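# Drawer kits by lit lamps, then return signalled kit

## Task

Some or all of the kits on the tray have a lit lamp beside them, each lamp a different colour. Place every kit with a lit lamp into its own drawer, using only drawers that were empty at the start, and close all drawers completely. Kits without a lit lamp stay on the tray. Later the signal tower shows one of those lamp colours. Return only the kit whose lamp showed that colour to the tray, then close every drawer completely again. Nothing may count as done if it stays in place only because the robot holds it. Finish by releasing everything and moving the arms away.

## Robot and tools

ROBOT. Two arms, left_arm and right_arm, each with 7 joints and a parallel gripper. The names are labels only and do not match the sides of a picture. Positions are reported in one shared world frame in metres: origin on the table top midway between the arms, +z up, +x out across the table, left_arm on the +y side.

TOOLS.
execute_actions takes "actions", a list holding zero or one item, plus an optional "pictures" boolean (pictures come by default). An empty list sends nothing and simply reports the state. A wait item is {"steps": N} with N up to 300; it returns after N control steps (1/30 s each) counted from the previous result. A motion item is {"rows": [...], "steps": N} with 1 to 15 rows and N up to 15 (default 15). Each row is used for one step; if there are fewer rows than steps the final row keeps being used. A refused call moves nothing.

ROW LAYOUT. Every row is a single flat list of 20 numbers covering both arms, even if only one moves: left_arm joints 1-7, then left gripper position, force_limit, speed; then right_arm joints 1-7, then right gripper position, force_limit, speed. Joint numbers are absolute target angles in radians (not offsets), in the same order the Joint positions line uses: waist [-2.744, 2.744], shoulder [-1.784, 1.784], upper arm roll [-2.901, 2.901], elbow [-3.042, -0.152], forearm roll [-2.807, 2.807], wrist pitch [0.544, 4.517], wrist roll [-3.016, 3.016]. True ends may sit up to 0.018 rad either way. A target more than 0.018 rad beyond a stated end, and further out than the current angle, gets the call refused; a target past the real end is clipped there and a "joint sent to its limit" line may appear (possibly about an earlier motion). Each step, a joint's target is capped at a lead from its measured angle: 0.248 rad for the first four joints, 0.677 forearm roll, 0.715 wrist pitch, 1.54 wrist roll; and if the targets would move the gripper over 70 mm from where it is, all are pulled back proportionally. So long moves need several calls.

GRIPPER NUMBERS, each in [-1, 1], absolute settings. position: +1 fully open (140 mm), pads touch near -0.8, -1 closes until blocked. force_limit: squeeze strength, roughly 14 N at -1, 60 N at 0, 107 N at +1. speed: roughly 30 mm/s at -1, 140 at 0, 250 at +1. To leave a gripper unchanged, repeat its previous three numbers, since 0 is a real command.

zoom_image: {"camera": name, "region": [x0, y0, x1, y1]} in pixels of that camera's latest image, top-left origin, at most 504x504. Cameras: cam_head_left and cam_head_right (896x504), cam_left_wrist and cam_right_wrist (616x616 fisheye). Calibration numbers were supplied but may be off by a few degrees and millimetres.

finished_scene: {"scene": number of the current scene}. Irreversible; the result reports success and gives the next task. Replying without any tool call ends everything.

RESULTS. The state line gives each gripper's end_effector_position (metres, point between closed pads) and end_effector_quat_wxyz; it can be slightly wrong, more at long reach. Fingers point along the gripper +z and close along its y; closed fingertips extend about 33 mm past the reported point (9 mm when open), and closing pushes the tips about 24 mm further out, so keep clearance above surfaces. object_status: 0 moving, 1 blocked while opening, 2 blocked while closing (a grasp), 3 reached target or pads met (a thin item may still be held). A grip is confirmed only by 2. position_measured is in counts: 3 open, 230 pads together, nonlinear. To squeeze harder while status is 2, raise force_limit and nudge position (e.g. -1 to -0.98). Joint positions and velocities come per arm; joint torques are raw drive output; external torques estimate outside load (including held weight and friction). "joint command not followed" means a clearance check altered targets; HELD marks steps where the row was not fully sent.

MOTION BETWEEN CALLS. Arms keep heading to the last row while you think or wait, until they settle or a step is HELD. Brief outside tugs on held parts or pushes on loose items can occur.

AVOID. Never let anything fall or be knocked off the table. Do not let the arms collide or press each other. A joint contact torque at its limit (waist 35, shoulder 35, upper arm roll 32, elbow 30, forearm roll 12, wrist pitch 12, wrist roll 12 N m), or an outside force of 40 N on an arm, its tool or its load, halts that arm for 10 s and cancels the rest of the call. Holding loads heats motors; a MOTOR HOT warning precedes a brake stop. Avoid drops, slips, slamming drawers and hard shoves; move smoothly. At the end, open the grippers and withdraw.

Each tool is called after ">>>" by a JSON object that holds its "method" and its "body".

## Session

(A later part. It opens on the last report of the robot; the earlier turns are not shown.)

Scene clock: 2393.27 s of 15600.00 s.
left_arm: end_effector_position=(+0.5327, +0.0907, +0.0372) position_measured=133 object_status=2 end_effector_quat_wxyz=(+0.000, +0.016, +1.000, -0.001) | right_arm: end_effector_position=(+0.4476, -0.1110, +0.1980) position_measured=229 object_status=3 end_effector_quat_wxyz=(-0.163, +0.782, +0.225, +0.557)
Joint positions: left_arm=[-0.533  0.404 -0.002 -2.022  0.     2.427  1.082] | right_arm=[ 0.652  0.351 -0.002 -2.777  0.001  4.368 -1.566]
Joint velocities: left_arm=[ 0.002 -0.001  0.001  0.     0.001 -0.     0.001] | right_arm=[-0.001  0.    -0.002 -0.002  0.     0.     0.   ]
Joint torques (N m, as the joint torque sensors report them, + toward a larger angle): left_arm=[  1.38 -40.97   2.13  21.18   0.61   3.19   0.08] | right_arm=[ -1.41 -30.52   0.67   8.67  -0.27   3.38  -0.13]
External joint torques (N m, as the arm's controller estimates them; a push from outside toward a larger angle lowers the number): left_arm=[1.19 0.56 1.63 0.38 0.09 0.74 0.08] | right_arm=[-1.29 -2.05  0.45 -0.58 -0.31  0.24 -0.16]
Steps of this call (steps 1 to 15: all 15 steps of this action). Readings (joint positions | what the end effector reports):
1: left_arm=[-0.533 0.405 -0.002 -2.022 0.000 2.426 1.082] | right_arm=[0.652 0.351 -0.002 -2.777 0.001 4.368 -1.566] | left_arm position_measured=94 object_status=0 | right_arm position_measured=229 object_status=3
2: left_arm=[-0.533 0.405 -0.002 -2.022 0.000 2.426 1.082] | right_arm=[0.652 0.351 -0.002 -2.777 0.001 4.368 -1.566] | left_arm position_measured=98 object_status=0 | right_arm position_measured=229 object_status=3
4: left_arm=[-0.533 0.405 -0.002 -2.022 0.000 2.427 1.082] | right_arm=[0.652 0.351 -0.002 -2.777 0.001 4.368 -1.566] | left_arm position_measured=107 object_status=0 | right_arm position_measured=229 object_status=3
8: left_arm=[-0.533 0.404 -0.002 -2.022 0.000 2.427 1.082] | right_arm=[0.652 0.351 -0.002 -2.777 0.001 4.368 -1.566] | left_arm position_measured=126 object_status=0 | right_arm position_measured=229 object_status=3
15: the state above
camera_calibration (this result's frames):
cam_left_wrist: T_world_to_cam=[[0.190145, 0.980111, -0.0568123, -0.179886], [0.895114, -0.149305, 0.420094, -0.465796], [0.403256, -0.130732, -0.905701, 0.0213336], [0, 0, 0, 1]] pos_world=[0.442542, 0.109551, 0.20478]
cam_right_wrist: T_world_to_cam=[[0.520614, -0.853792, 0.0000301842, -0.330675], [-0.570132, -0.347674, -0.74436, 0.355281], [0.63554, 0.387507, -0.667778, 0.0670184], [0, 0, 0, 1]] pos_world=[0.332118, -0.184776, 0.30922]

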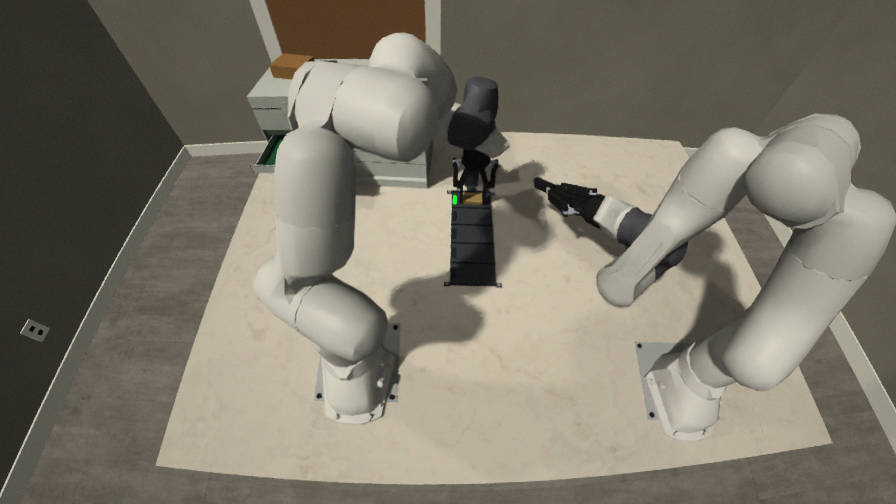

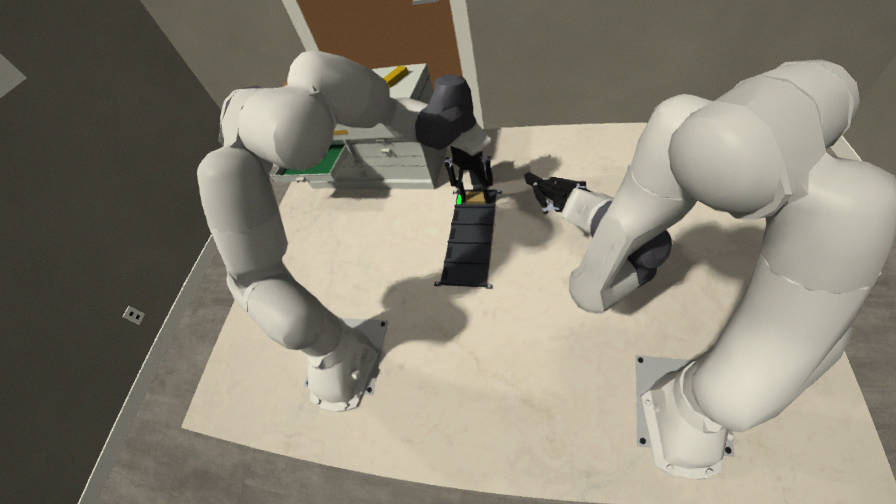

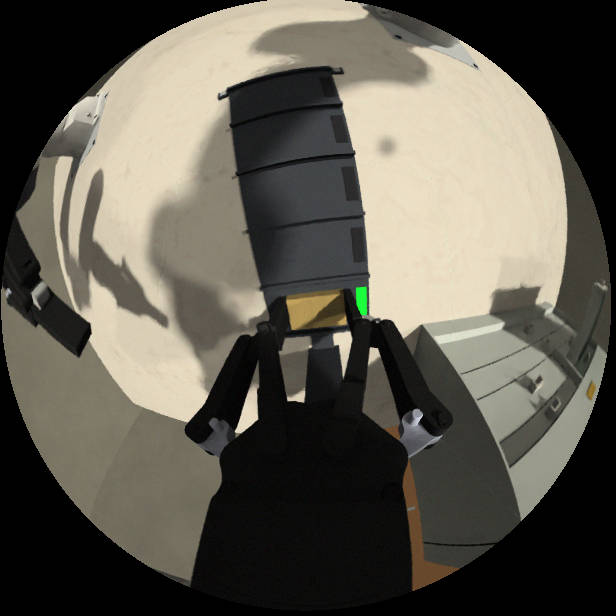

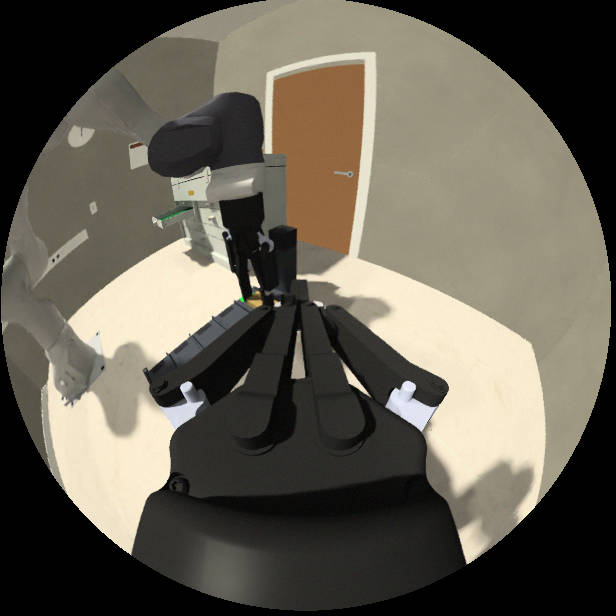

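>>> {"method": "execute_actions", "body": {"actions": [{"rows":[[-0.53,0.36,0,-2.012,0,2.33,1.08,-1,-0.3,-0.5,0.65,0.35,0,-2.778,0,4.37,-1.571,-0.8,0,0]],"steps":8}], "pictures": false}}

>>> {"method": "execute_actions", "body": {"actions": [{"rows":[[-0.53,0.25,0,-2.03,0,2.2,1.08,-1,-0.3,-0.5,0.65,0.35,0,-2.778,0,4.37,-1.571,-0.8,0,0]],"steps":10}], "pictures": false}}

>>> {"method": "execute_actions", "body": {"actions": [{"rows":[[-0.53,-0.5285,0,-2.461,0,1.93,2.035,-1,-0.3,-0.5,0.65,0.35,0,-2.778,0,4.37,-1.571,-0.8,0,0]]}], "pictures": false}}

>>> {"method": "execute_actions", "body": {"actions": [{"steps":8}], "pictures": false}}

>>> {"method": "execute_actions", "body": {"actions": [{"rows":[[0.401,-0.5285,0,-2.461,0,1.9,2.035,-1,-0.3,-0.5,0.65,0.35,0,-2.778,0,4.37,-1.571,-0.8,0,0]]}], "pictures": false}}

>>> {"method": "execute_actions", "body": {"actions": [{"steps":12}], "pictures": false}}

>>> {"method": "execute_actions", "body": {"actions": [{"rows":[[0.401,0.07,0,-1.7476,0,1.817,2.035,-1,-0.3,-0.5,0.65,0.35,0,-2.778,0,4.37,-1.571,-0.8,0,0]]}], "pictures": false}}

>>> {"method": "execute_actions", "body": {"actions": [{"steps":10}], "pictures": false}}

>>> {"method": "execute_actions", "body": {"actions": [{"rows":[[0.401,0.088,0,-1.86,0,1.99,2.035,-1,-0.3,-0.5,0.65,0.35,0,-2.778,0,4.37,-1.571,-0.8,0,0]],"steps":12}], "pictures": false}}

>>> {"method": "execute_actions", "body": {"actions": [{"rows":[[0.401,0.111,0,-1.9277,0,2.046,2.035,-1,-0.3,-0.5,0.65,0.35,0,-2.778,0,4.37,-1.571,-0.8,0,0]]}], "pictures": false}}

>>> {"method": "execute_actions", "body": {"actions": [{"rows":[[0.401,0.119,0,-1.941,0,2.067,2.035,-1,-0.3,-0.5,0.65,0.35,0,-2.778,0,4.37,-1.571,-0.8,0,0]]}]}}

Scene clock: 2425.13 s of 15600.00 s.
left_arm: end_effector_position=(+0.5275, +0.0937, +0.0605) position_measured=133 object_status=2 end_effector_quat_wxyz=(-0.009, +0.016, +1.000, +0.005) | right_arm: end_effector_position=(+0.4476, -0.1110, +0.1980) position_measured=229 object_status=3 end_effector_quat_wxyz=(-0.163, +0.782, +0.225, +0.557)
Joint positions: left_arm=[-0.533  0.361 -0.002 -2.012  0.     2.354  1.082] | right_arm=[ 0.652  0.351 -0.002 -2.777  0.001  4.368 -1.566]
Joint velocities: left_arm=[ 0.    -0.015  0.001 -0.    -0.001 -0.113 -0.   ] | right_arm=[ 0.002  0.     0.     0.    -0.     0.001 -0.001]
Joint torques (N m, as the joint torque sensors report them, + toward a larger angle): left_arm=[  1.03 -41.57   2.39  20.74   0.62   1.83   0.01] | right_arm=[ -1.22 -30.21   0.38   9.24  -0.24   3.41  -0.11]
External joint torques (N m, as the arm's controller estimates them; a push from outside toward a larger angle lowers the number): left_arm=[ 1.04 -2.97  2.11  0.7   0.08 -0.39  0.01] | right_arm=[-1.24 -1.74  0.04 -0.05 -0.25  0.27 -0.13]
Steps of this call (steps 1 to 15: the robot went on to your last target; steps 16 to 90: nothing new was sent; then 28.60 s passed at rest; steps 91 to 98: all 8 steps of this action). Readings (joint positions | what the end effector reports):
91: left_arm=[-0.533 0.399 -0.002 -2.022 0.000 2.411 1.082] | right_arm=[0.652 0.351 -0.002 -2.777 0.001 4.368 -1.566] | left_arm position_measured=133 object_status=2 | right_arm position_measured=229 object_status=3
92: left_arm=[-0.533 0.390 -0.002 -2.022 0.000 2.396 1.082] | right_arm=[0.652 0.351 -0.002 -2.777 0.001 4.368 -1.566] | left_arm position_measured=133 object_status=2 | right_arm position_measured=229 object_status=3
94: left_arm=[-0.533 0.373 -0.002 -2.017 0.000 2.375 1.082] | right_arm=[0.652 0.351 -0.002 -2.777 0.001 4.368 -1.566] | left_arm position_measured=133 object_status=2 | right_arm position_measured=229 object_status=3
98: the state above

Scene clock: 2425.47 s of 15600.00 s.
left_arm: end_effector_position=(+0.5092, +0.1043, +0.1105) position_measured=133 object_status=2 end_effector_quat_wxyz=(-0.022, +0.016, +1.000, +0.012) | right_arm: end_effector_position=(+0.4476, -0.1110, +0.1980) position_measured=229 object_status=3 end_effector_quat_wxyz=(-0.163, +0.782, +0.225, +0.557)
Joint positions: left_arm=[-0.533  0.249 -0.002 -2.027  0.     2.225  1.082] | right_arm=[ 0.652  0.351 -0.002 -2.777  0.001  4.368 -1.566]
Joint velocities: left_arm=[ 0.     0.003 -0.001 -0.032  0.    -0.135 -0.001] | right_arm=[-0.001  0.001  0.001  0.     0.001 -0.001 -0.002]
Joint torques (N m, as the joint torque sensors report them, + toward a larger angle): left_arm=[  1.29 -37.44   1.84  21.78   0.69   1.89   0.06] | right_arm=[ -1.05 -30.45   0.49   8.76  -0.29   3.42  -0.15]
External joint torques (N m, as the arm's controller estimates them; a push from outside toward a larger angle lowers the number): left_arm=[ 1.24  0.44  1.6  -0.45  0.08 -0.47  0.06] | right_arm=[-1.   -2.04  0.21 -0.54 -0.31  0.29 -0.18]
Steps of this call (steps 1 to 10: all 10 steps of this action). Readings (joint positions | what the end effector reports):
1: left_arm=[-0.533 0.345 -0.002 -2.022 0.000 2.329 1.082] | right_arm=[0.652 0.351 -0.002 -2.777 0.001 4.368 -1.566] | left_arm position_measured=133 object_status=2 | right_arm position_measured=229 object_status=3
2: left_arm=[-0.533 0.320 -0.002 -2.031 0.000 2.303 1.082] | right_arm=[0.652 0.351 -0.002 -2.777 0.001 4.368 -1.566] | left_arm position_measured=133 object_status=2 | right_arm position_measured=229 object_status=3
4: left_arm=[-0.533 0.279 -0.002 -2.030 0.000 2.270 1.082] | right_arm=[0.652 0.351 -0.002 -2.777 0.001 4.368 -1.566] | left_arm position_measured=133 object_status=2 | right_arm position_measured=229 object_status=3
8: left_arm=[-0.533 0.249 -0.002 -2.026 0.000 2.236 1.082] | right_arm=[0.652 0.351 -0.002 -2.777 0.001 4.368 -1.566] | left_arm position_measured=133 object_status=2 | right_arm position_measured=229 object_status=3
10: the state above

Scene clock: 2425.97 s of 15600.00 s.
left_arm: end_effector_position=(+0.3590, +0.1908, +0.2542) position_measured=133 object_status=2 end_effector_quat_wxyz=(-0.006, +0.325, +0.946, +0.002) | right_arm: end_effector_position=(+0.4476, -0.1110, +0.1980) position_measured=229 object_status=3 end_effector_quat_wxyz=(-0.163, +0.782, +0.225, +0.557)
Joint positions: left_arm=[-0.533 -0.461 -0.002 -2.446  0.     1.973  1.711] | right_arm=[ 0.652  0.351 -0.002 -2.777  0.001  4.368 -1.566]
Joint velocities: left_arm=[-0.    -1.233 -0.     0.049  0.    -0.179  1.049] | right_arm=[ 0.001 -0.001 -0.    -0.001  0.    -0.001  0.001]
Joint torques (N m, as the joint torque sensors report them, + toward a larger angle): left_arm=[ 1.38  5.43  1.12 12.56  0.89  0.32  0.72] | right_arm=[ -1.05 -30.03   0.63   8.76  -0.19   3.43  -0.13]
External joint torques (N m, as the arm's controller estimates them; a push from outside toward a larger angle lowers the number): left_arm=[ 1.6  -2.25  1.74  0.44  0.17 -0.66  0.75] | right_arm=[-1.06 -1.54  0.3  -0.51 -0.19  0.29 -0.16]
Steps of this call (steps 1 to 15: all 15 steps of this action). Readings (joint positions | what the end effector reports):
1: left_arm=[-0.533 0.229 -0.002 -2.053 0.000 2.210 1.119] | right_arm=[0.652 0.351 -0.002 -2.777 0.001 4.368 -1.566] | left_arm position_measured=133 object_status=2 | right_arm position_measured=229 object_status=3
2: left_arm=[-0.533 0.198 -0.002 -2.089 0.000 2.188 1.158] | right_arm=[0.652 0.351 -0.002 -2.777 0.001 4.368 -1.566] | left_arm position_measured=133 object_status=2 | right_arm position_measured=229 object_status=3
4: left_arm=[-0.533 0.131 -0.002 -2.161 0.000 2.150 1.235] | right_arm=[0.652 0.351 -0.002 -2.777 0.001 4.368 -1.566] | left_arm position_measured=133 object_status=2 | right_arm position_measured=229 object_status=3
8: left_arm=[-0.533 -0.029 -0.002 -2.316 0.000 2.079 1.394] | right_arm=[0.652 0.351 -0.002 -2.777 0.001 4.368 -1.566] | left_arm position_measured=133 object_status=2 | right_arm position_measured=229 object_status=3
15: the state above

Scene clock: 2426.23 s of 15600.00 s.
left_arm: end_effector_position=(+0.3504, +0.1958, +0.2722) position_measured=133 object_status=2 end_effector_quat_wxyz=(+0.006, +0.410, +0.912, +0.000) | right_arm: end_effector_position=(+0.4476, -0.1110, +0.1980) position_measured=229 object_status=3 end_effector_quat_wxyz=(-0.163, +0.782, +0.225, +0.557)
Joint positions: left_arm=[-0.533 -0.529 -0.002 -2.459  0.     1.943  1.896] | right_arm=[ 0.652  0.351 -0.002 -2.777  0.001  4.368 -1.566]
Joint velocities: left_arm=[-0.    -0.001 -0.    -0.041  0.    -0.065  0.438] | right_arm=[-0.     0.    -0.002 -0.001  0.    -0.    -0.003]
Joint torques (N m, as the joint torque sensors report them, + toward a larger angle): left_arm=[  0.53 -13.48   1.44  24.38   0.88   2.2    0.58] | right_arm=[ -0.73 -29.95   0.45   8.9   -0.25   3.41  -0.11]
External joint torques (N m, as the arm's controller estimates them; a push from outside toward a larger angle lowers the number): left_arm=[ 0.55  0.76  1.91 -0.69  0.07 -0.38  0.58] | right_arm=[-0.74 -1.49  0.12 -0.39 -0.26  0.28 -0.13]
Steps of this call (steps 1 to 8: the robot went on to your last target). Readings (joint positions | what the end effector reports):
1: left_arm=[-0.533 -0.494 -0.002 -2.445 0.000 1.968 1.744] | right_arm=[0.652 0.351 -0.002 -2.777 0.001 4.368 -1.566] | left_arm position_measured=133 object_status=2 | right_arm position_measured=229 object_status=3
2: left_arm=[-0.533 -0.513 -0.002 -2.445 0.000 1.963 1.774] | right_arm=[0.652 0.351 -0.002 -2.777 0.001 4.368 -1.566] | left_arm position_measured=133 object_status=2 | right_arm position_measured=229 object_status=3
4: left_arm=[-0.533 -0.528 -0.002 -2.448 0.000 1.955 1.824] | right_arm=[0.652 0.351 -0.002 -2.777 0.001 4.368 -1.566] | left_arm position_measured=133 object_status=2 | right_arm position_measured=229 object_status=3
8: the state above

Scene clock: 2426.73 s of 15600.00 s.
left_arm: end_effector_position=(+0.3754, +0.5024, +0.2692) position_measured=133 object_status=2 end_effector_quat_wxyz=(-0.009, +0.059, +0.998, -0.004) | right_arm: end_effector_position=(+0.4476, -0.1110, +0.1980) position_measured=229 object_status=3 end_effector_quat_wxyz=(-0.163, +0.782, +0.225, +0.557)
Joint positions: left_arm=[ 0.284 -0.528 -0.    -2.459 -0.001  1.912  1.986] | right_arm=[ 0.652  0.351 -0.002 -2.777  0.001  4.368 -1.566]
Joint velocities: left_arm=[ 1.553  0.     0.09  -0.002  0.012 -0.036  0.139] | right_arm=[-0.001  0.     0.     0.001 -0.    -0.     0.001]
Joint torques (N m, as the joint torque sensors report them, + toward a larger angle): left_arm=[ -5.62 -13.63  -4.33  22.42   0.89   1.54   0.5 ] | right_arm=[ -0.93 -30.16   0.28   8.68  -0.26   3.36  -0.11]
External joint torques (N m, as the arm's controller estimates them; a push from outside toward a larger angle lowers the number): left_arm=[ 1.52  0.66  1.12 -1.24  0.51 -0.55  0.5 ] | right_arm=[-0.92 -1.66 -0.03 -0.65 -0.28  0.22 -0.14]
Steps of this call (steps 1 to 15: all 15 steps of this action). Readings (joint positions | what the end effector reports):
1: left_arm=[-0.495 -0.529 -0.015 -2.459 -0.001 1.938 1.906] | right_arm=[0.652 0.351 -0.002 -2.777 0.001 4.368 -1.566] | left_arm position_measured=133 object_status=2 | right_arm position_measured=229 object_status=3
2: left_arm=[-0.445 -0.529 -0.017 -2.459 -0.001 1.934 1.915] | right_arm=[0.652 0.351 -0.002 -2.777 0.001 4.368 -1.566] | left_arm position_measured=133 object_status=2 | right_arm position_measured=229 object_status=3
4: left_arm=[-0.338 -0.528 -0.012 -2.459 -0.002 1.928 1.930] | right_arm=[0.652 0.351 -0.002 -2.777 0.001 4.368 -1.566] | left_arm position_measured=133 object_status=2 | right_arm position_measured=229 object_status=3
8: left_arm=[-0.116 -0.528 -0.005 -2.459 -0.001 1.920 1.955] | right_arm=[0.652 0.351 -0.002 -2.777 0.001 4.368 -1.566] | left_arm position_measured=133 object_status=2 | right_arm position_measured=229 object_status=3
15: the state above

Scene clock: 2427.13 s of 15600.00 s.
left_arm: end_effector_position=(+0.3571, +0.5432, +0.2679) position_measured=133 object_status=2 end_effector_quat_wxyz=(-0.013, +0.016, +1.000, -0.007) | right_arm: end_effector_position=(+0.4476, -0.1110, +0.1980) position_measured=229 object_status=3 end_effector_quat_wxyz=(-0.163, +0.782, +0.225, +0.557)
Joint positions: left_arm=[ 0.398 -0.528  0.003 -2.461 -0.     1.904  2.017] | right_arm=[ 0.652  0.351 -0.002 -2.777  0.001  4.368 -1.566]
Joint velocities: left_arm=[ 0.003 -0.    -0.007  0.     0.    -0.004  0.036] | right_arm=[-0.001  0.001 -0.001  0.001  0.001  0.    -0.002]
Joint torques (N m, as the joint torque sensors report them, + toward a larger angle): left_arm=[  0.98 -13.19  -1.52  23.67   1.04   1.81   0.36] | right_arm=[ -1.11 -30.41   0.54   8.94  -0.24   3.4   -0.17]
External joint torques (N m, as the arm's controller estimates them; a push from outside toward a larger angle lowers the number): left_arm=[ 0.94  0.36 -1.07 -0.53  0.25 -0.53  0.36] | right_arm=[-1.02 -2.    0.29 -0.36 -0.27  0.26 -0.19]
Steps of this call (steps 1 to 12: the robot went on to your last target). Readings (joint positions | what the end effector reports):
1: left_arm=[0.327 -0.528 0.004 -2.460 -0.001 1.910 1.991] | right_arm=[0.652 0.351 -0.002 -2.777 0.001 4.368 -1.566] | left_arm position_measured=133 object_status=2 | right_arm position_measured=229 object_status=3
2: left_arm=[0.357 -0.528 0.007 -2.460 -0.000 1.909 1.995] | right_arm=[0.652 0.351 -0.002 -2.777 0.001 4.368 -1.566] | left_arm position_measured=133 object_status=2 | right_arm position_measured=229 object_status=3
4: left_arm=[0.385 -0.528 0.009 -2.461 -0.000 1.907 2.001] | right_arm=[0.652 0.351 -0.002 -2.777 0.001 4.368 -1.566] | left_arm position_measured=133 object_status=2 | right_arm position_measured=229 object_status=3
8: left_arm=[0.397 -0.528 0.005 -2.461 -0.000 1.905 2.011] | right_arm=[0.652 0.351 -0.002 -2.777 0.001 4.368 -1.566] | left_arm position_measured=133 object_status=2 | right_arm position_measured=229 object_status=3
12: the state above

Scene clock: 2427.63 s of 15600.00 s.
left_arm: end_effector_position=(+0.5456, +0.6265, +0.3093) position_measured=133 object_status=2 end_effector_quat_wxyz=(+0.002, +0.020, +1.000, +0.001) | right_arm: end_effector_position=(+0.4476, -0.1110, +0.1980) position_measured=229 object_status=3 end_effector_quat_wxyz=(-0.163, +0.782, +0.225, +0.557)
Joint positions: left_arm=[ 0.399  0.066  0.002 -1.755 -0.001  1.827  2.026] | right_arm=[ 0.652  0.351 -0.002 -2.777  0.001  4.368 -1.566]
Joint velocities: left_arm=[-0.001  0.    -0.     0.096 -0.001 -0.029  0.007] | right_arm=[ 0.    -0.    -0.     0.     0.    -0.    -0.001]
Joint torques (N m, as the joint torque sensors report them, + toward a larger angle): left_arm=[  0.57 -31.81  -0.81  24.57   1.28   1.76   0.6 ] | right_arm=[ -0.62 -30.39   0.37   8.94  -0.22   3.44  -0.09]
External joint torques (N m, as the arm's controller estimates them; a push from outside toward a larger angle lowers the number): left_arm=[ 0.57  0.78 -0.87  1.7   0.49 -0.44  0.6 ] | right_arm=[-0.59 -1.94  0.07 -0.36 -0.24  0.31 -0.12]
Steps of this call (steps 1 to 15: all 15 steps of this action). Readings (joint positions | what the end effector reports):
1: left_arm=[0.399 -0.479 0.003 -2.403 -0.001 1.872 2.018] | right_arm=[0.652 0.351 -0.002 -2.777 0.001 4.368 -1.566] | left_arm position_measured=133 object_status=2 | right_arm position_measured=229 object_status=3
2: left_arm=[0.399 -0.401 0.003 -2.320 -0.001 1.863 2.019] | right_arm=[0.652 0.351 -0.002 -2.777 0.001 4.368 -1.566] | left_arm position_measured=133 object_status=2 | right_arm position_measured=229 object_status=3
4: left_arm=[0.399 -0.245 0.003 -2.156 -0.001 1.850 2.021] | right_arm=[0.652 0.351 -0.002 -2.777 0.001 4.368 -1.566] | left_arm position_measured=133 object_status=2 | right_arm position_measured=229 object_status=3
8: left_arm=[0.399 0.012 0.002 -1.872 -0.001 1.836 2.023] | right_arm=[0.652 0.351 -0.002 -2.777 0.001 4.368 -1.566] | left_arm position_measured=133 object_status=2 | right_arm position_measured=229 object_status=3
15: the state above

Scene clock: 2427.97 s of 15600.00 s.
left_arm: end_effector_position=(+0.5455, +0.6264, +0.3095) position_measured=133 object_status=2 end_effector_quat_wxyz=(+0.001, +0.021, +1.000, -0.000) | right_arm: end_effector_position=(+0.4476, -0.1110, +0.1980) position_measured=229 object_status=3 end_effector_quat_wxyz=(-0.163, +0.782, +0.225, +0.557)
Joint positions: left_arm=[ 0.399  0.069  0.002 -1.75  -0.001  1.821  2.027] | right_arm=[ 0.652  0.351 -0.002 -2.777  0.001  4.368 -1.566]
Joint velocities: left_arm=[ 0.     0.002 -0.001  0.     0.    -0.006  0.002] | right_arm=[ 0.001 -0.001  0.     0.001  0.001  0.    -0.001]
Joint torques (N m, as the joint torque sensors report them, + toward a larger angle): left_arm=[  0.27 -33.28  -1.36  25.41   1.33   2.03   0.52] | right_arm=[ -1.19 -30.62   0.44   9.07  -0.25   3.44  -0.11]
External joint torques (N m, as the arm's controller estimates them; a push from outside toward a larger angle lowers the number): left_arm=[ 0.39  1.39 -1.32  0.9   0.51 -0.41  0.52] | right_arm=[-1.26 -2.08  0.05 -0.32 -0.25  0.29 -0.13]
Steps of this call (steps 1 to 10: the robot went on to your last target). Readings (joint positions | what the end effector reports):
1: left_arm=[0.399 0.066 0.002 -1.753 -0.001 1.826 2.026] | right_arm=[0.652 0.351 -0.002 -2.777 0.001 4.368 -1.566] | left_arm position_measured=133 object_status=2 | right_arm position_measured=229 object_status=3
2: left_arm=[0.399 0.067 0.002 -1.752 -0.001 1.825 2.026] | right_arm=[0.652 0.351 -0.002 -2.777 0.001 4.368 -1.566] | left_arm position_measured=133 object_status=2 | right_arm position_measured=229 object_status=3
4: left_arm=[0.399 0.067 0.002 -1.750 -0.001 1.824 2.027] | right_arm=[0.652 0.351 -0.002 -2.777 0.001 4.368 -1.566] | left_arm position_measured=133 object_status=2 | right_arm position_measured=229 object_status=3
8: left_arm=[0.399 0.069 0.002 -1.750 -0.001 1.822 2.027] | right_arm=[0.652 0.351 -0.002 -2.777 0.001 4.368 -1.566] | left_arm position_measured=133 object_status=2 | right_arm position_measured=229 object_status=3
10: the state above

Scene clock: 2428.37 s of 15600.00 s.
left_arm: end_effector_position=(+0.5507, +0.6287, +0.2557) position_measured=133 object_status=2 end_effector_quat_wxyz=(+0.007, +0.021, +1.000, +0.003) | right_arm: end_effector_position=(+0.4476, -0.1110, +0.1980) position_measured=229 object_status=3 end_effector_quat_wxyz=(-0.163, +0.782, +0.225, +0.557)
Joint positions: left_arm=[ 0.399  0.093  0.002 -1.862 -0.001  1.969  2.028] | right_arm=[ 0.652  0.351 -0.002 -2.777  0.001  4.368 -1.566]
Joint velocities: left_arm=[-0.002 -0.022  0.    -0.     0.002  0.101 -0.001] | right_arm=[-0.    -0.     0.001  0.     0.     0.001 -0.001]
Joint torques (N m, as the joint torque sensors report them, + toward a larger angle): left_arm=[  0.85 -36.94  -1.28  25.4    1.15   3.37   0.42] | right_arm=[ -0.75 -30.47   0.39   8.61  -0.28   3.45  -0.17]
External joint torques (N m, as the arm's controller estimates them; a push from outside toward a larger angle lowers the number): left_arm=[ 0.96 -2.38 -1.27  1.48  0.37  1.    0.42] | right_arm=[-0.71 -2.04  0.1  -0.7  -0.31  0.32 -0.2 ]
Steps of this call (steps 1 to 12: all 12 steps of this action). Readings (joint positions | what the end effector reports):
1: left_arm=[0.399 0.064 0.002 -1.773 -0.001 1.851 2.028] | right_arm=[0.652 0.351 -0.002 -2.777 0.001 4.368 -1.566] | left_arm position_measured=133 object_status=2 | right_arm position_measured=229 object_status=3
2: left_arm=[0.399 0.066 0.002 -1.798 -0.001 1.876 2.028] | right_arm=[0.652 0.351 -0.002 -2.777 0.001 4.368 -1.566] | left_arm position_measured=133 object_status=2 | right_arm position_measured=229 object_status=3
4: left_arm=[0.399 0.080 0.002 -1.835 -0.001 1.911 2.028] | right_arm=[0.652 0.351 -0.002 -2.777 0.001 4.368 -1.566] | left_arm position_measured=133 object_status=2 | right_arm position_measured=229 object_status=3
8: left_arm=[0.399 0.095 0.002 -1.861 -0.001 1.949 2.028] | right_arm=[0.652 0.351 -0.002 -2.777 0.001 4.368 -1.566] | left_arm position_measured=133 object_status=2 | right_arm position_measured=229 object_status=3
12: the state above

Scene clock: 2428.87 s of 15600.00 s.
left_arm: end_effector_position=(+0.5438, +0.6257, +0.2170) position_measured=133 object_status=2 end_effector_quat_wxyz=(-0.003, +0.021, +1.000, -0.002) | right_arm: end_effector_position=(+0.4476, -0.1110, +0.1980) position_measured=229 object_status=3 end_effector_quat_wxyz=(-0.163, +0.782, +0.225, +0.557)
Joint positions: left_arm=[ 0.399  0.114  0.002 -1.929 -0.001  2.037  2.028] | right_arm=[ 0.652  0.351 -0.002 -2.777  0.001  4.368 -1.566]
Joint velocities: left_arm=[ 0.001 -0.001 -0.001  0.    -0.     0.024  0.   ] | right_arm=[ 0.     0.001 -0.001  0.001 -0.    -0.001 -0.002]
Joint torques (N m, as the joint torque sensors report them, + toward a larger angle): left_arm=[  0.71 -37.74  -1.19  24.07   1.2    3.28   0.47] | right_arm=[ -0.9  -30.25   0.26   8.89  -0.23   3.42  -0.17]
External joint torques (N m, as the arm's controller estimates them; a push from outside toward a larger angle lowers the number): left_arm=[ 0.75 -2.24 -1.27  0.21  0.45  0.9   0.47] | right_arm=[-0.91 -1.85 -0.08 -0.42 -0.24  0.29 -0.2 ]
Steps of this call (steps 1 to 15: all 15 steps of this action). Readings (joint positions | what the end effector reports):
1: left_arm=[0.399 0.090 0.002 -1.873 -0.001 1.984 2.028] | right_arm=[0.652 0.351 -0.002 -2.777 0.001 4.368 -1.566] | left_arm position_measured=133 object_status=2 | right_arm position_measured=229 object_status=3
2: left_arm=[0.399 0.092 0.002 -1.888 -0.001 1.995 2.028] | right_arm=[0.652 0.351 -0.002 -2.777 0.001 4.368 -1.566] | left_arm position_measured=133 object_status=2 | right_arm position_measured=229 object_status=3
4: left_arm=[0.399 0.104 0.002 -1.912 -0.001 2.009 2.028] | right_arm=[0.652 0.351 -0.002 -2.777 0.001 4.368 -1.566] | left_arm position_measured=133 object_status=2 | right_arm position_measured=229 object_status=3
8: left_arm=[0.399 0.115 0.002 -1.929 -0.001 2.025 2.028] | right_arm=[0.652 0.351 -0.002 -2.777 0.001 4.368 -1.566] | left_arm position_measured=133 object_status=2 | right_arm position_measured=229 object_status=3
15: the state above

Scene clock: 2429.37 s of 15600.00 s.
left_arm: end_effector_position=(+0.5456, +0.6265, +0.2109) position_measured=133 object_status=2 end_effector_quat_wxyz=(+0.000, +0.021, +1.000, -0.000) | right_arm: end_effector_position=(+0.4476, -0.1110, +0.1980) position_measured=229 object_status=3 end_effector_quat_wxyz=(-0.163, +0.782, +0.225, +0.557)
Joint positions: left_arm=[ 0.399  0.119  0.002 -1.941 -0.001  2.06   2.028] | right_arm=[ 0.652  0.351 -0.002 -2.777  0.001  4.368 -1.566]
Joint velocities: left_arm=[-0.    -0.001  0.001  0.001  0.001  0.008  0.   ] | right_arm=[ 0.    -0.001 -0.    -0.    -0.001  0.001 -0.001]
Joint torques (N m, as the joint torque sensors report them, + toward a larger angle): left_arm=[  0.25 -35.75  -0.62  23.16   1.16   3.21   0.44] | right_arm=[ -0.79 -30.31   0.51   8.84  -0.26   3.4   -0.17]
External joint torques (N m, as the arm's controller estimates them; a push from outside toward a larger angle lowers the number): left_arm=[ 0.25 -0.03 -0.75 -0.72  0.41  0.8   0.44] | right_arm=[-0.77 -1.88  0.2  -0.44 -0.28  0.27 -0.19]
Steps of this call (steps 1 to 15: all 15 steps of this action). Readings (joint positions | what the end effector reports):
1: left_arm=[0.399 0.114 0.002 -1.931 -0.001 2.041 2.028] | right_arm=[0.652 0.351 -0.002 -2.777 0.001 4.368 -1.566] | left_arm position_measured=133 object_status=2 | right_arm position_measured=229 object_status=3
2: left_arm=[0.399 0.115 0.002 -1.934 -0.001 2.045 2.028] | right_arm=[0.652 0.351 -0.002 -2.777 0.001 4.368 -1.566] | left_arm position_measured=133 object_status=2 | right_arm position_measured=229 object_status=3
4: left_arm=[0.399 0.117 0.002 -1.938 -0.001 2.051 2.028] | right_arm=[0.652 0.351 -0.002 -2.777 0.001 4.368 -1.566] | left_arm position_measured=133 object_status=2 | right_arm position_measured=229 object_status=3
8: left_arm=[0.399 0.119 0.002 -1.941 -0.001 2.056 2.028] | right_arm=[0.652 0.351 -0.002 -2.777 0.001 4.368 -1.566] | left_arm position_measured=133 object_status=2 | right_arm position_measured=229 object_status=3
15: the state above
camera_calibration (this result's frames):
cam_left_wrist: T_world_to_cam=[[0.200218, 0.978151, -0.0559752, -0.702051], [0.89356, -0.158875, 0.419891, -0.463447], [0.401824, -0.134087, -0.905847, 0.246366], [0, 0, 0, 1]] pos_world=[0.455685, 0.646116, 0.37847]
cam_right_wrist: T_world_to_cam=[[0.520614, -0.853792, 0.0000301013, -0.330675], [-0.570132, -0.347674, -0.74436, 0.355281], [0.635539, 0.387507, -0.667778, 0.0670184], [0, 0, 0, 1]] pos_world=[0.332118, -0.184776, 0.30922]

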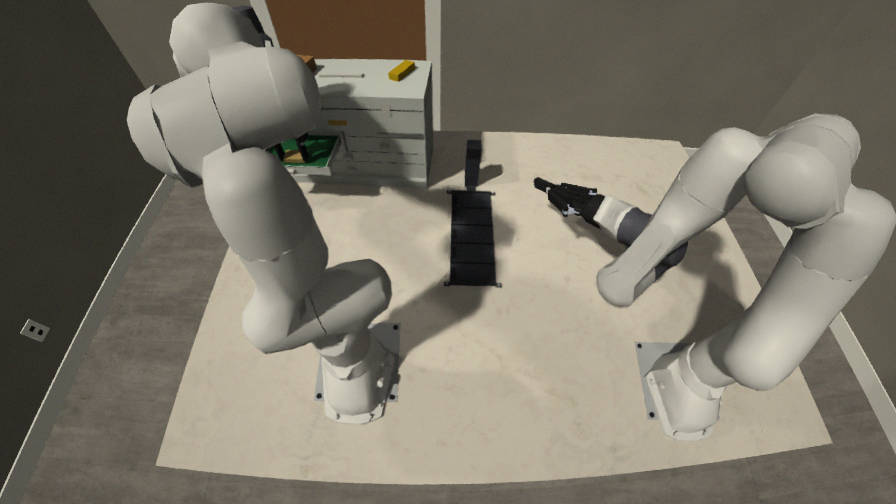

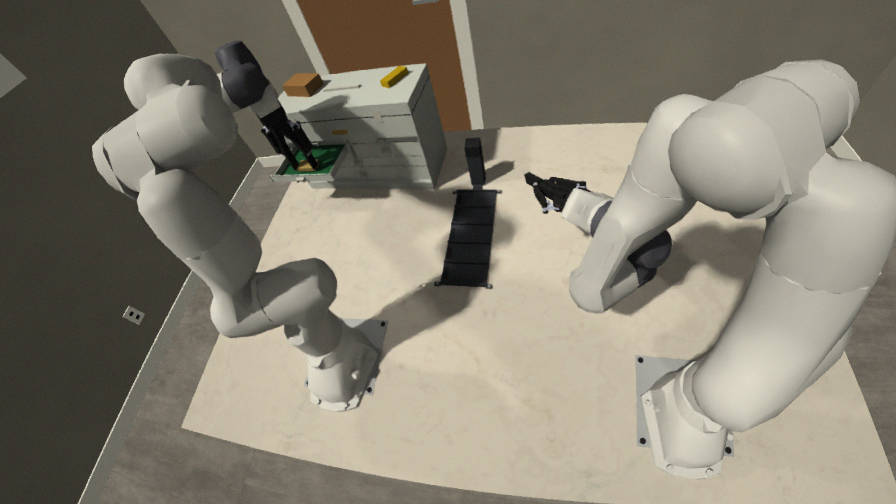

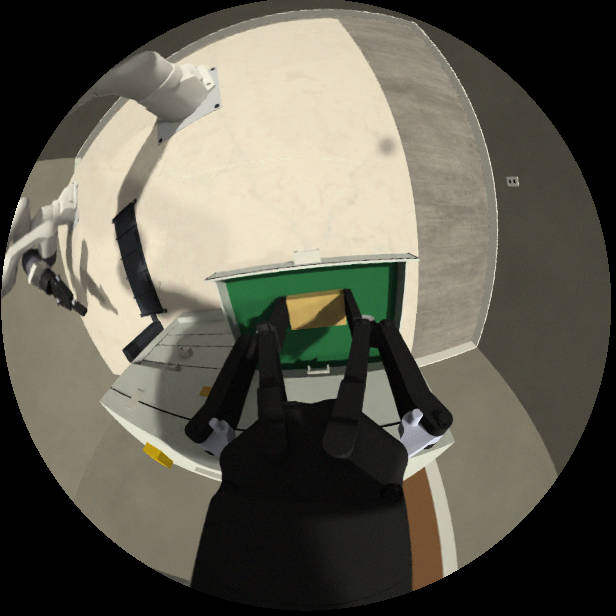

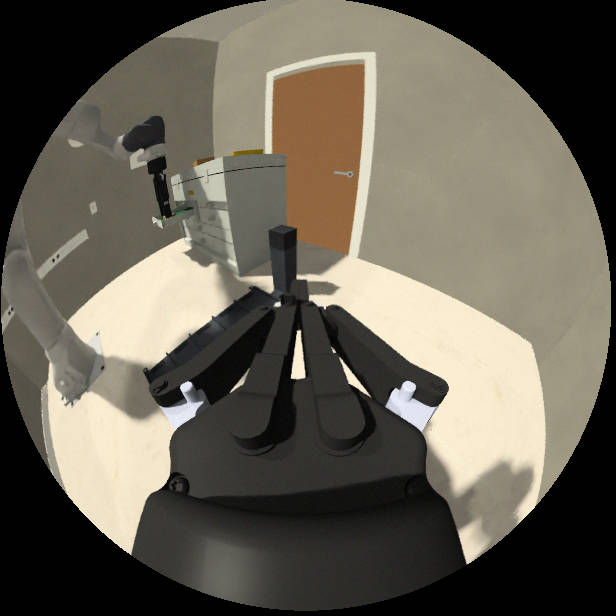

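>>> {"method": "execute_actions", "body": {"actions": [{"rows":[[0.401,0.123,0,-1.9466,0,2.077,2.035,-1,-0.3,-0.5,0.65,0.35,0,-2.778,0,4.37,-1.571,-0.8,0,0]],"steps":15}]}}

Scene clock: 2492.33 s of 15600.00 s.
left_arm: end_effector_position=(+0.5466, +0.6269, +0.2080) position_measured=133 object_status=2 end_effector_quat_wxyz=(+0.002, +0.021, +1.000, +0.001) | right_arm: end_effector_position=(+0.4476, -0.1110, +0.1980) position_measured=229 object_status=3 end_effector_quat_wxyz=(-0.163, +0.782, +0.225, +0.557)
Joint positions: left_arm=[ 0.399  0.122  0.002 -1.945 -0.001  2.071  2.028] | right_arm=[ 0.652  0.351 -0.002 -2.777  0.001  4.368 -1.566]
Joint velocities: left_arm=[ 0.001  0.001  0.002  0.001 -0.002  0.002 -0.   ] | right_arm=[-0.    -0.001 -0.     0.     0.    -0.    -0.   ]
Joint torques (N m, as the joint torque sensors report them, + toward a larger angle): left_arm=[  1.4  -34.92  -1.25  22.42   1.21   3.38   0.38] | right_arm=[ -1.07 -30.34   0.55   9.18  -0.27   3.43  -0.13]
External joint torques (N m, as the arm's controller estimates them; a push from outside toward a larger angle lowers the number): left_arm=[ 1.25  0.73 -1.52 -1.37  0.46  0.97  0.38] | right_arm=[-1.02 -1.8   0.28 -0.18 -0.3   0.28 -0.15]
Steps of this call (steps 1 to 15: the robot went on to your last target; steps 16 to 90: nothing new was sent; then 59.47 s passed at rest; steps 91 to 105: all 15 steps of this action). Readings (joint positions | what the end effector reports):
91: left_arm=[0.399 0.119 0.002 -1.942 -0.001 2.064 2.028] | right_arm=[0.652 0.351 -0.002 -2.777 0.001 4.368 -1.566] | left_arm position_measured=133 object_status=2 | right_arm position_measured=229 object_status=3
92: left_arm=[0.399 0.120 0.002 -1.943 -0.001 2.065 2.028] | right_arm=[0.652 0.351 -0.002 -2.777 0.001 4.368 -1.566] | left_arm position_measured=133 object_status=2 | right_arm position_measured=229 object_status=3
94: left_arm=[0.399 0.121 0.002 -1.945 -0.001 2.067 2.028] | right_arm=[0.652 0.351 -0.002 -2.777 0.001 4.368 -1.566] | left_arm position_measured=133 object_status=2 | right_arm position_measured=229 object_status=3
98: left_arm=[0.399 0.122 0.002 -1.945 -0.001 2.070 2.028] | right_arm=[0.652 0.351 -0.002 -2.777 0.001 4.368 -1.566] | left_arm position_measured=133 object_status=2 | right_arm position_measured=229 object_status=3
105: the state above
camera_calibration (this result's frames):
cam_left_wrist: T_world_to_cam=[[0.200586, 0.97818, -0.054129, -0.70343], [0.892302, -0.159608, 0.422283, -0.462405], [0.404429, -0.133004, -0.904846, 0.241131], [0, 0, 0, 1]] pos_world=[0.456183, 0.646348, 0.375377]
cam_right_wrist: T_world_to_cam=[[0.520614, -0.853792, 0.0000301747, -0.330675], [-0.570132, -0.347674, -0.74436, 0.355281], [0.63554, 0.387507, -0.667778, 0.0670184], [0, 0, 0, 1]] pos_world=[0.332118, -0.184776, 0.30922]

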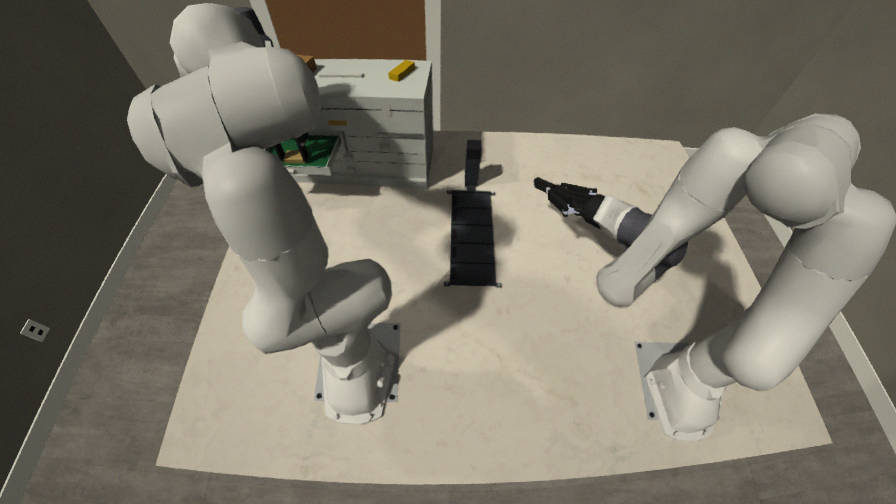

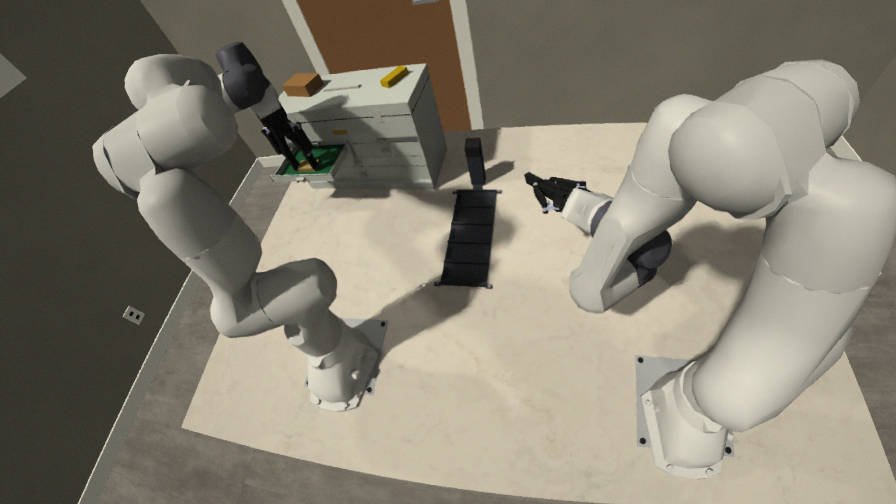

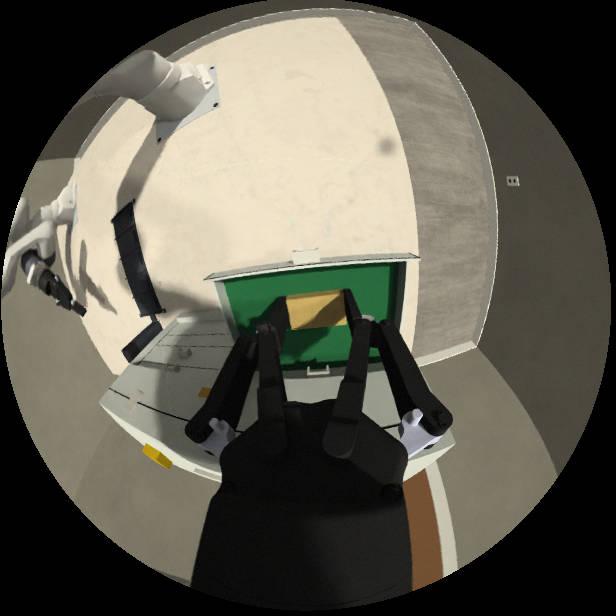

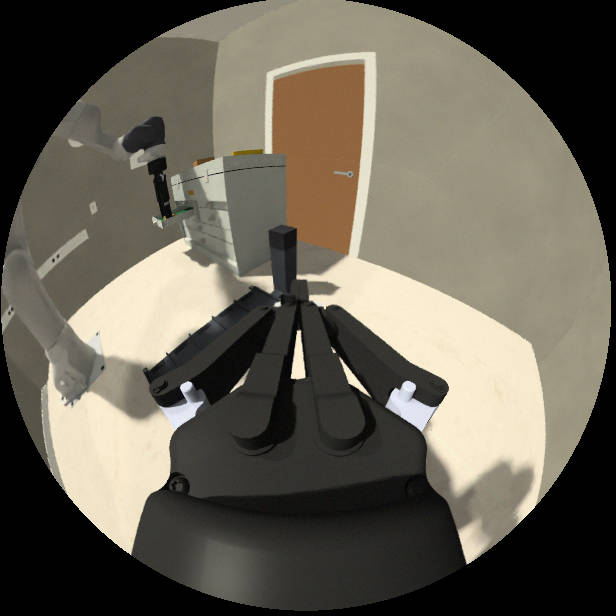

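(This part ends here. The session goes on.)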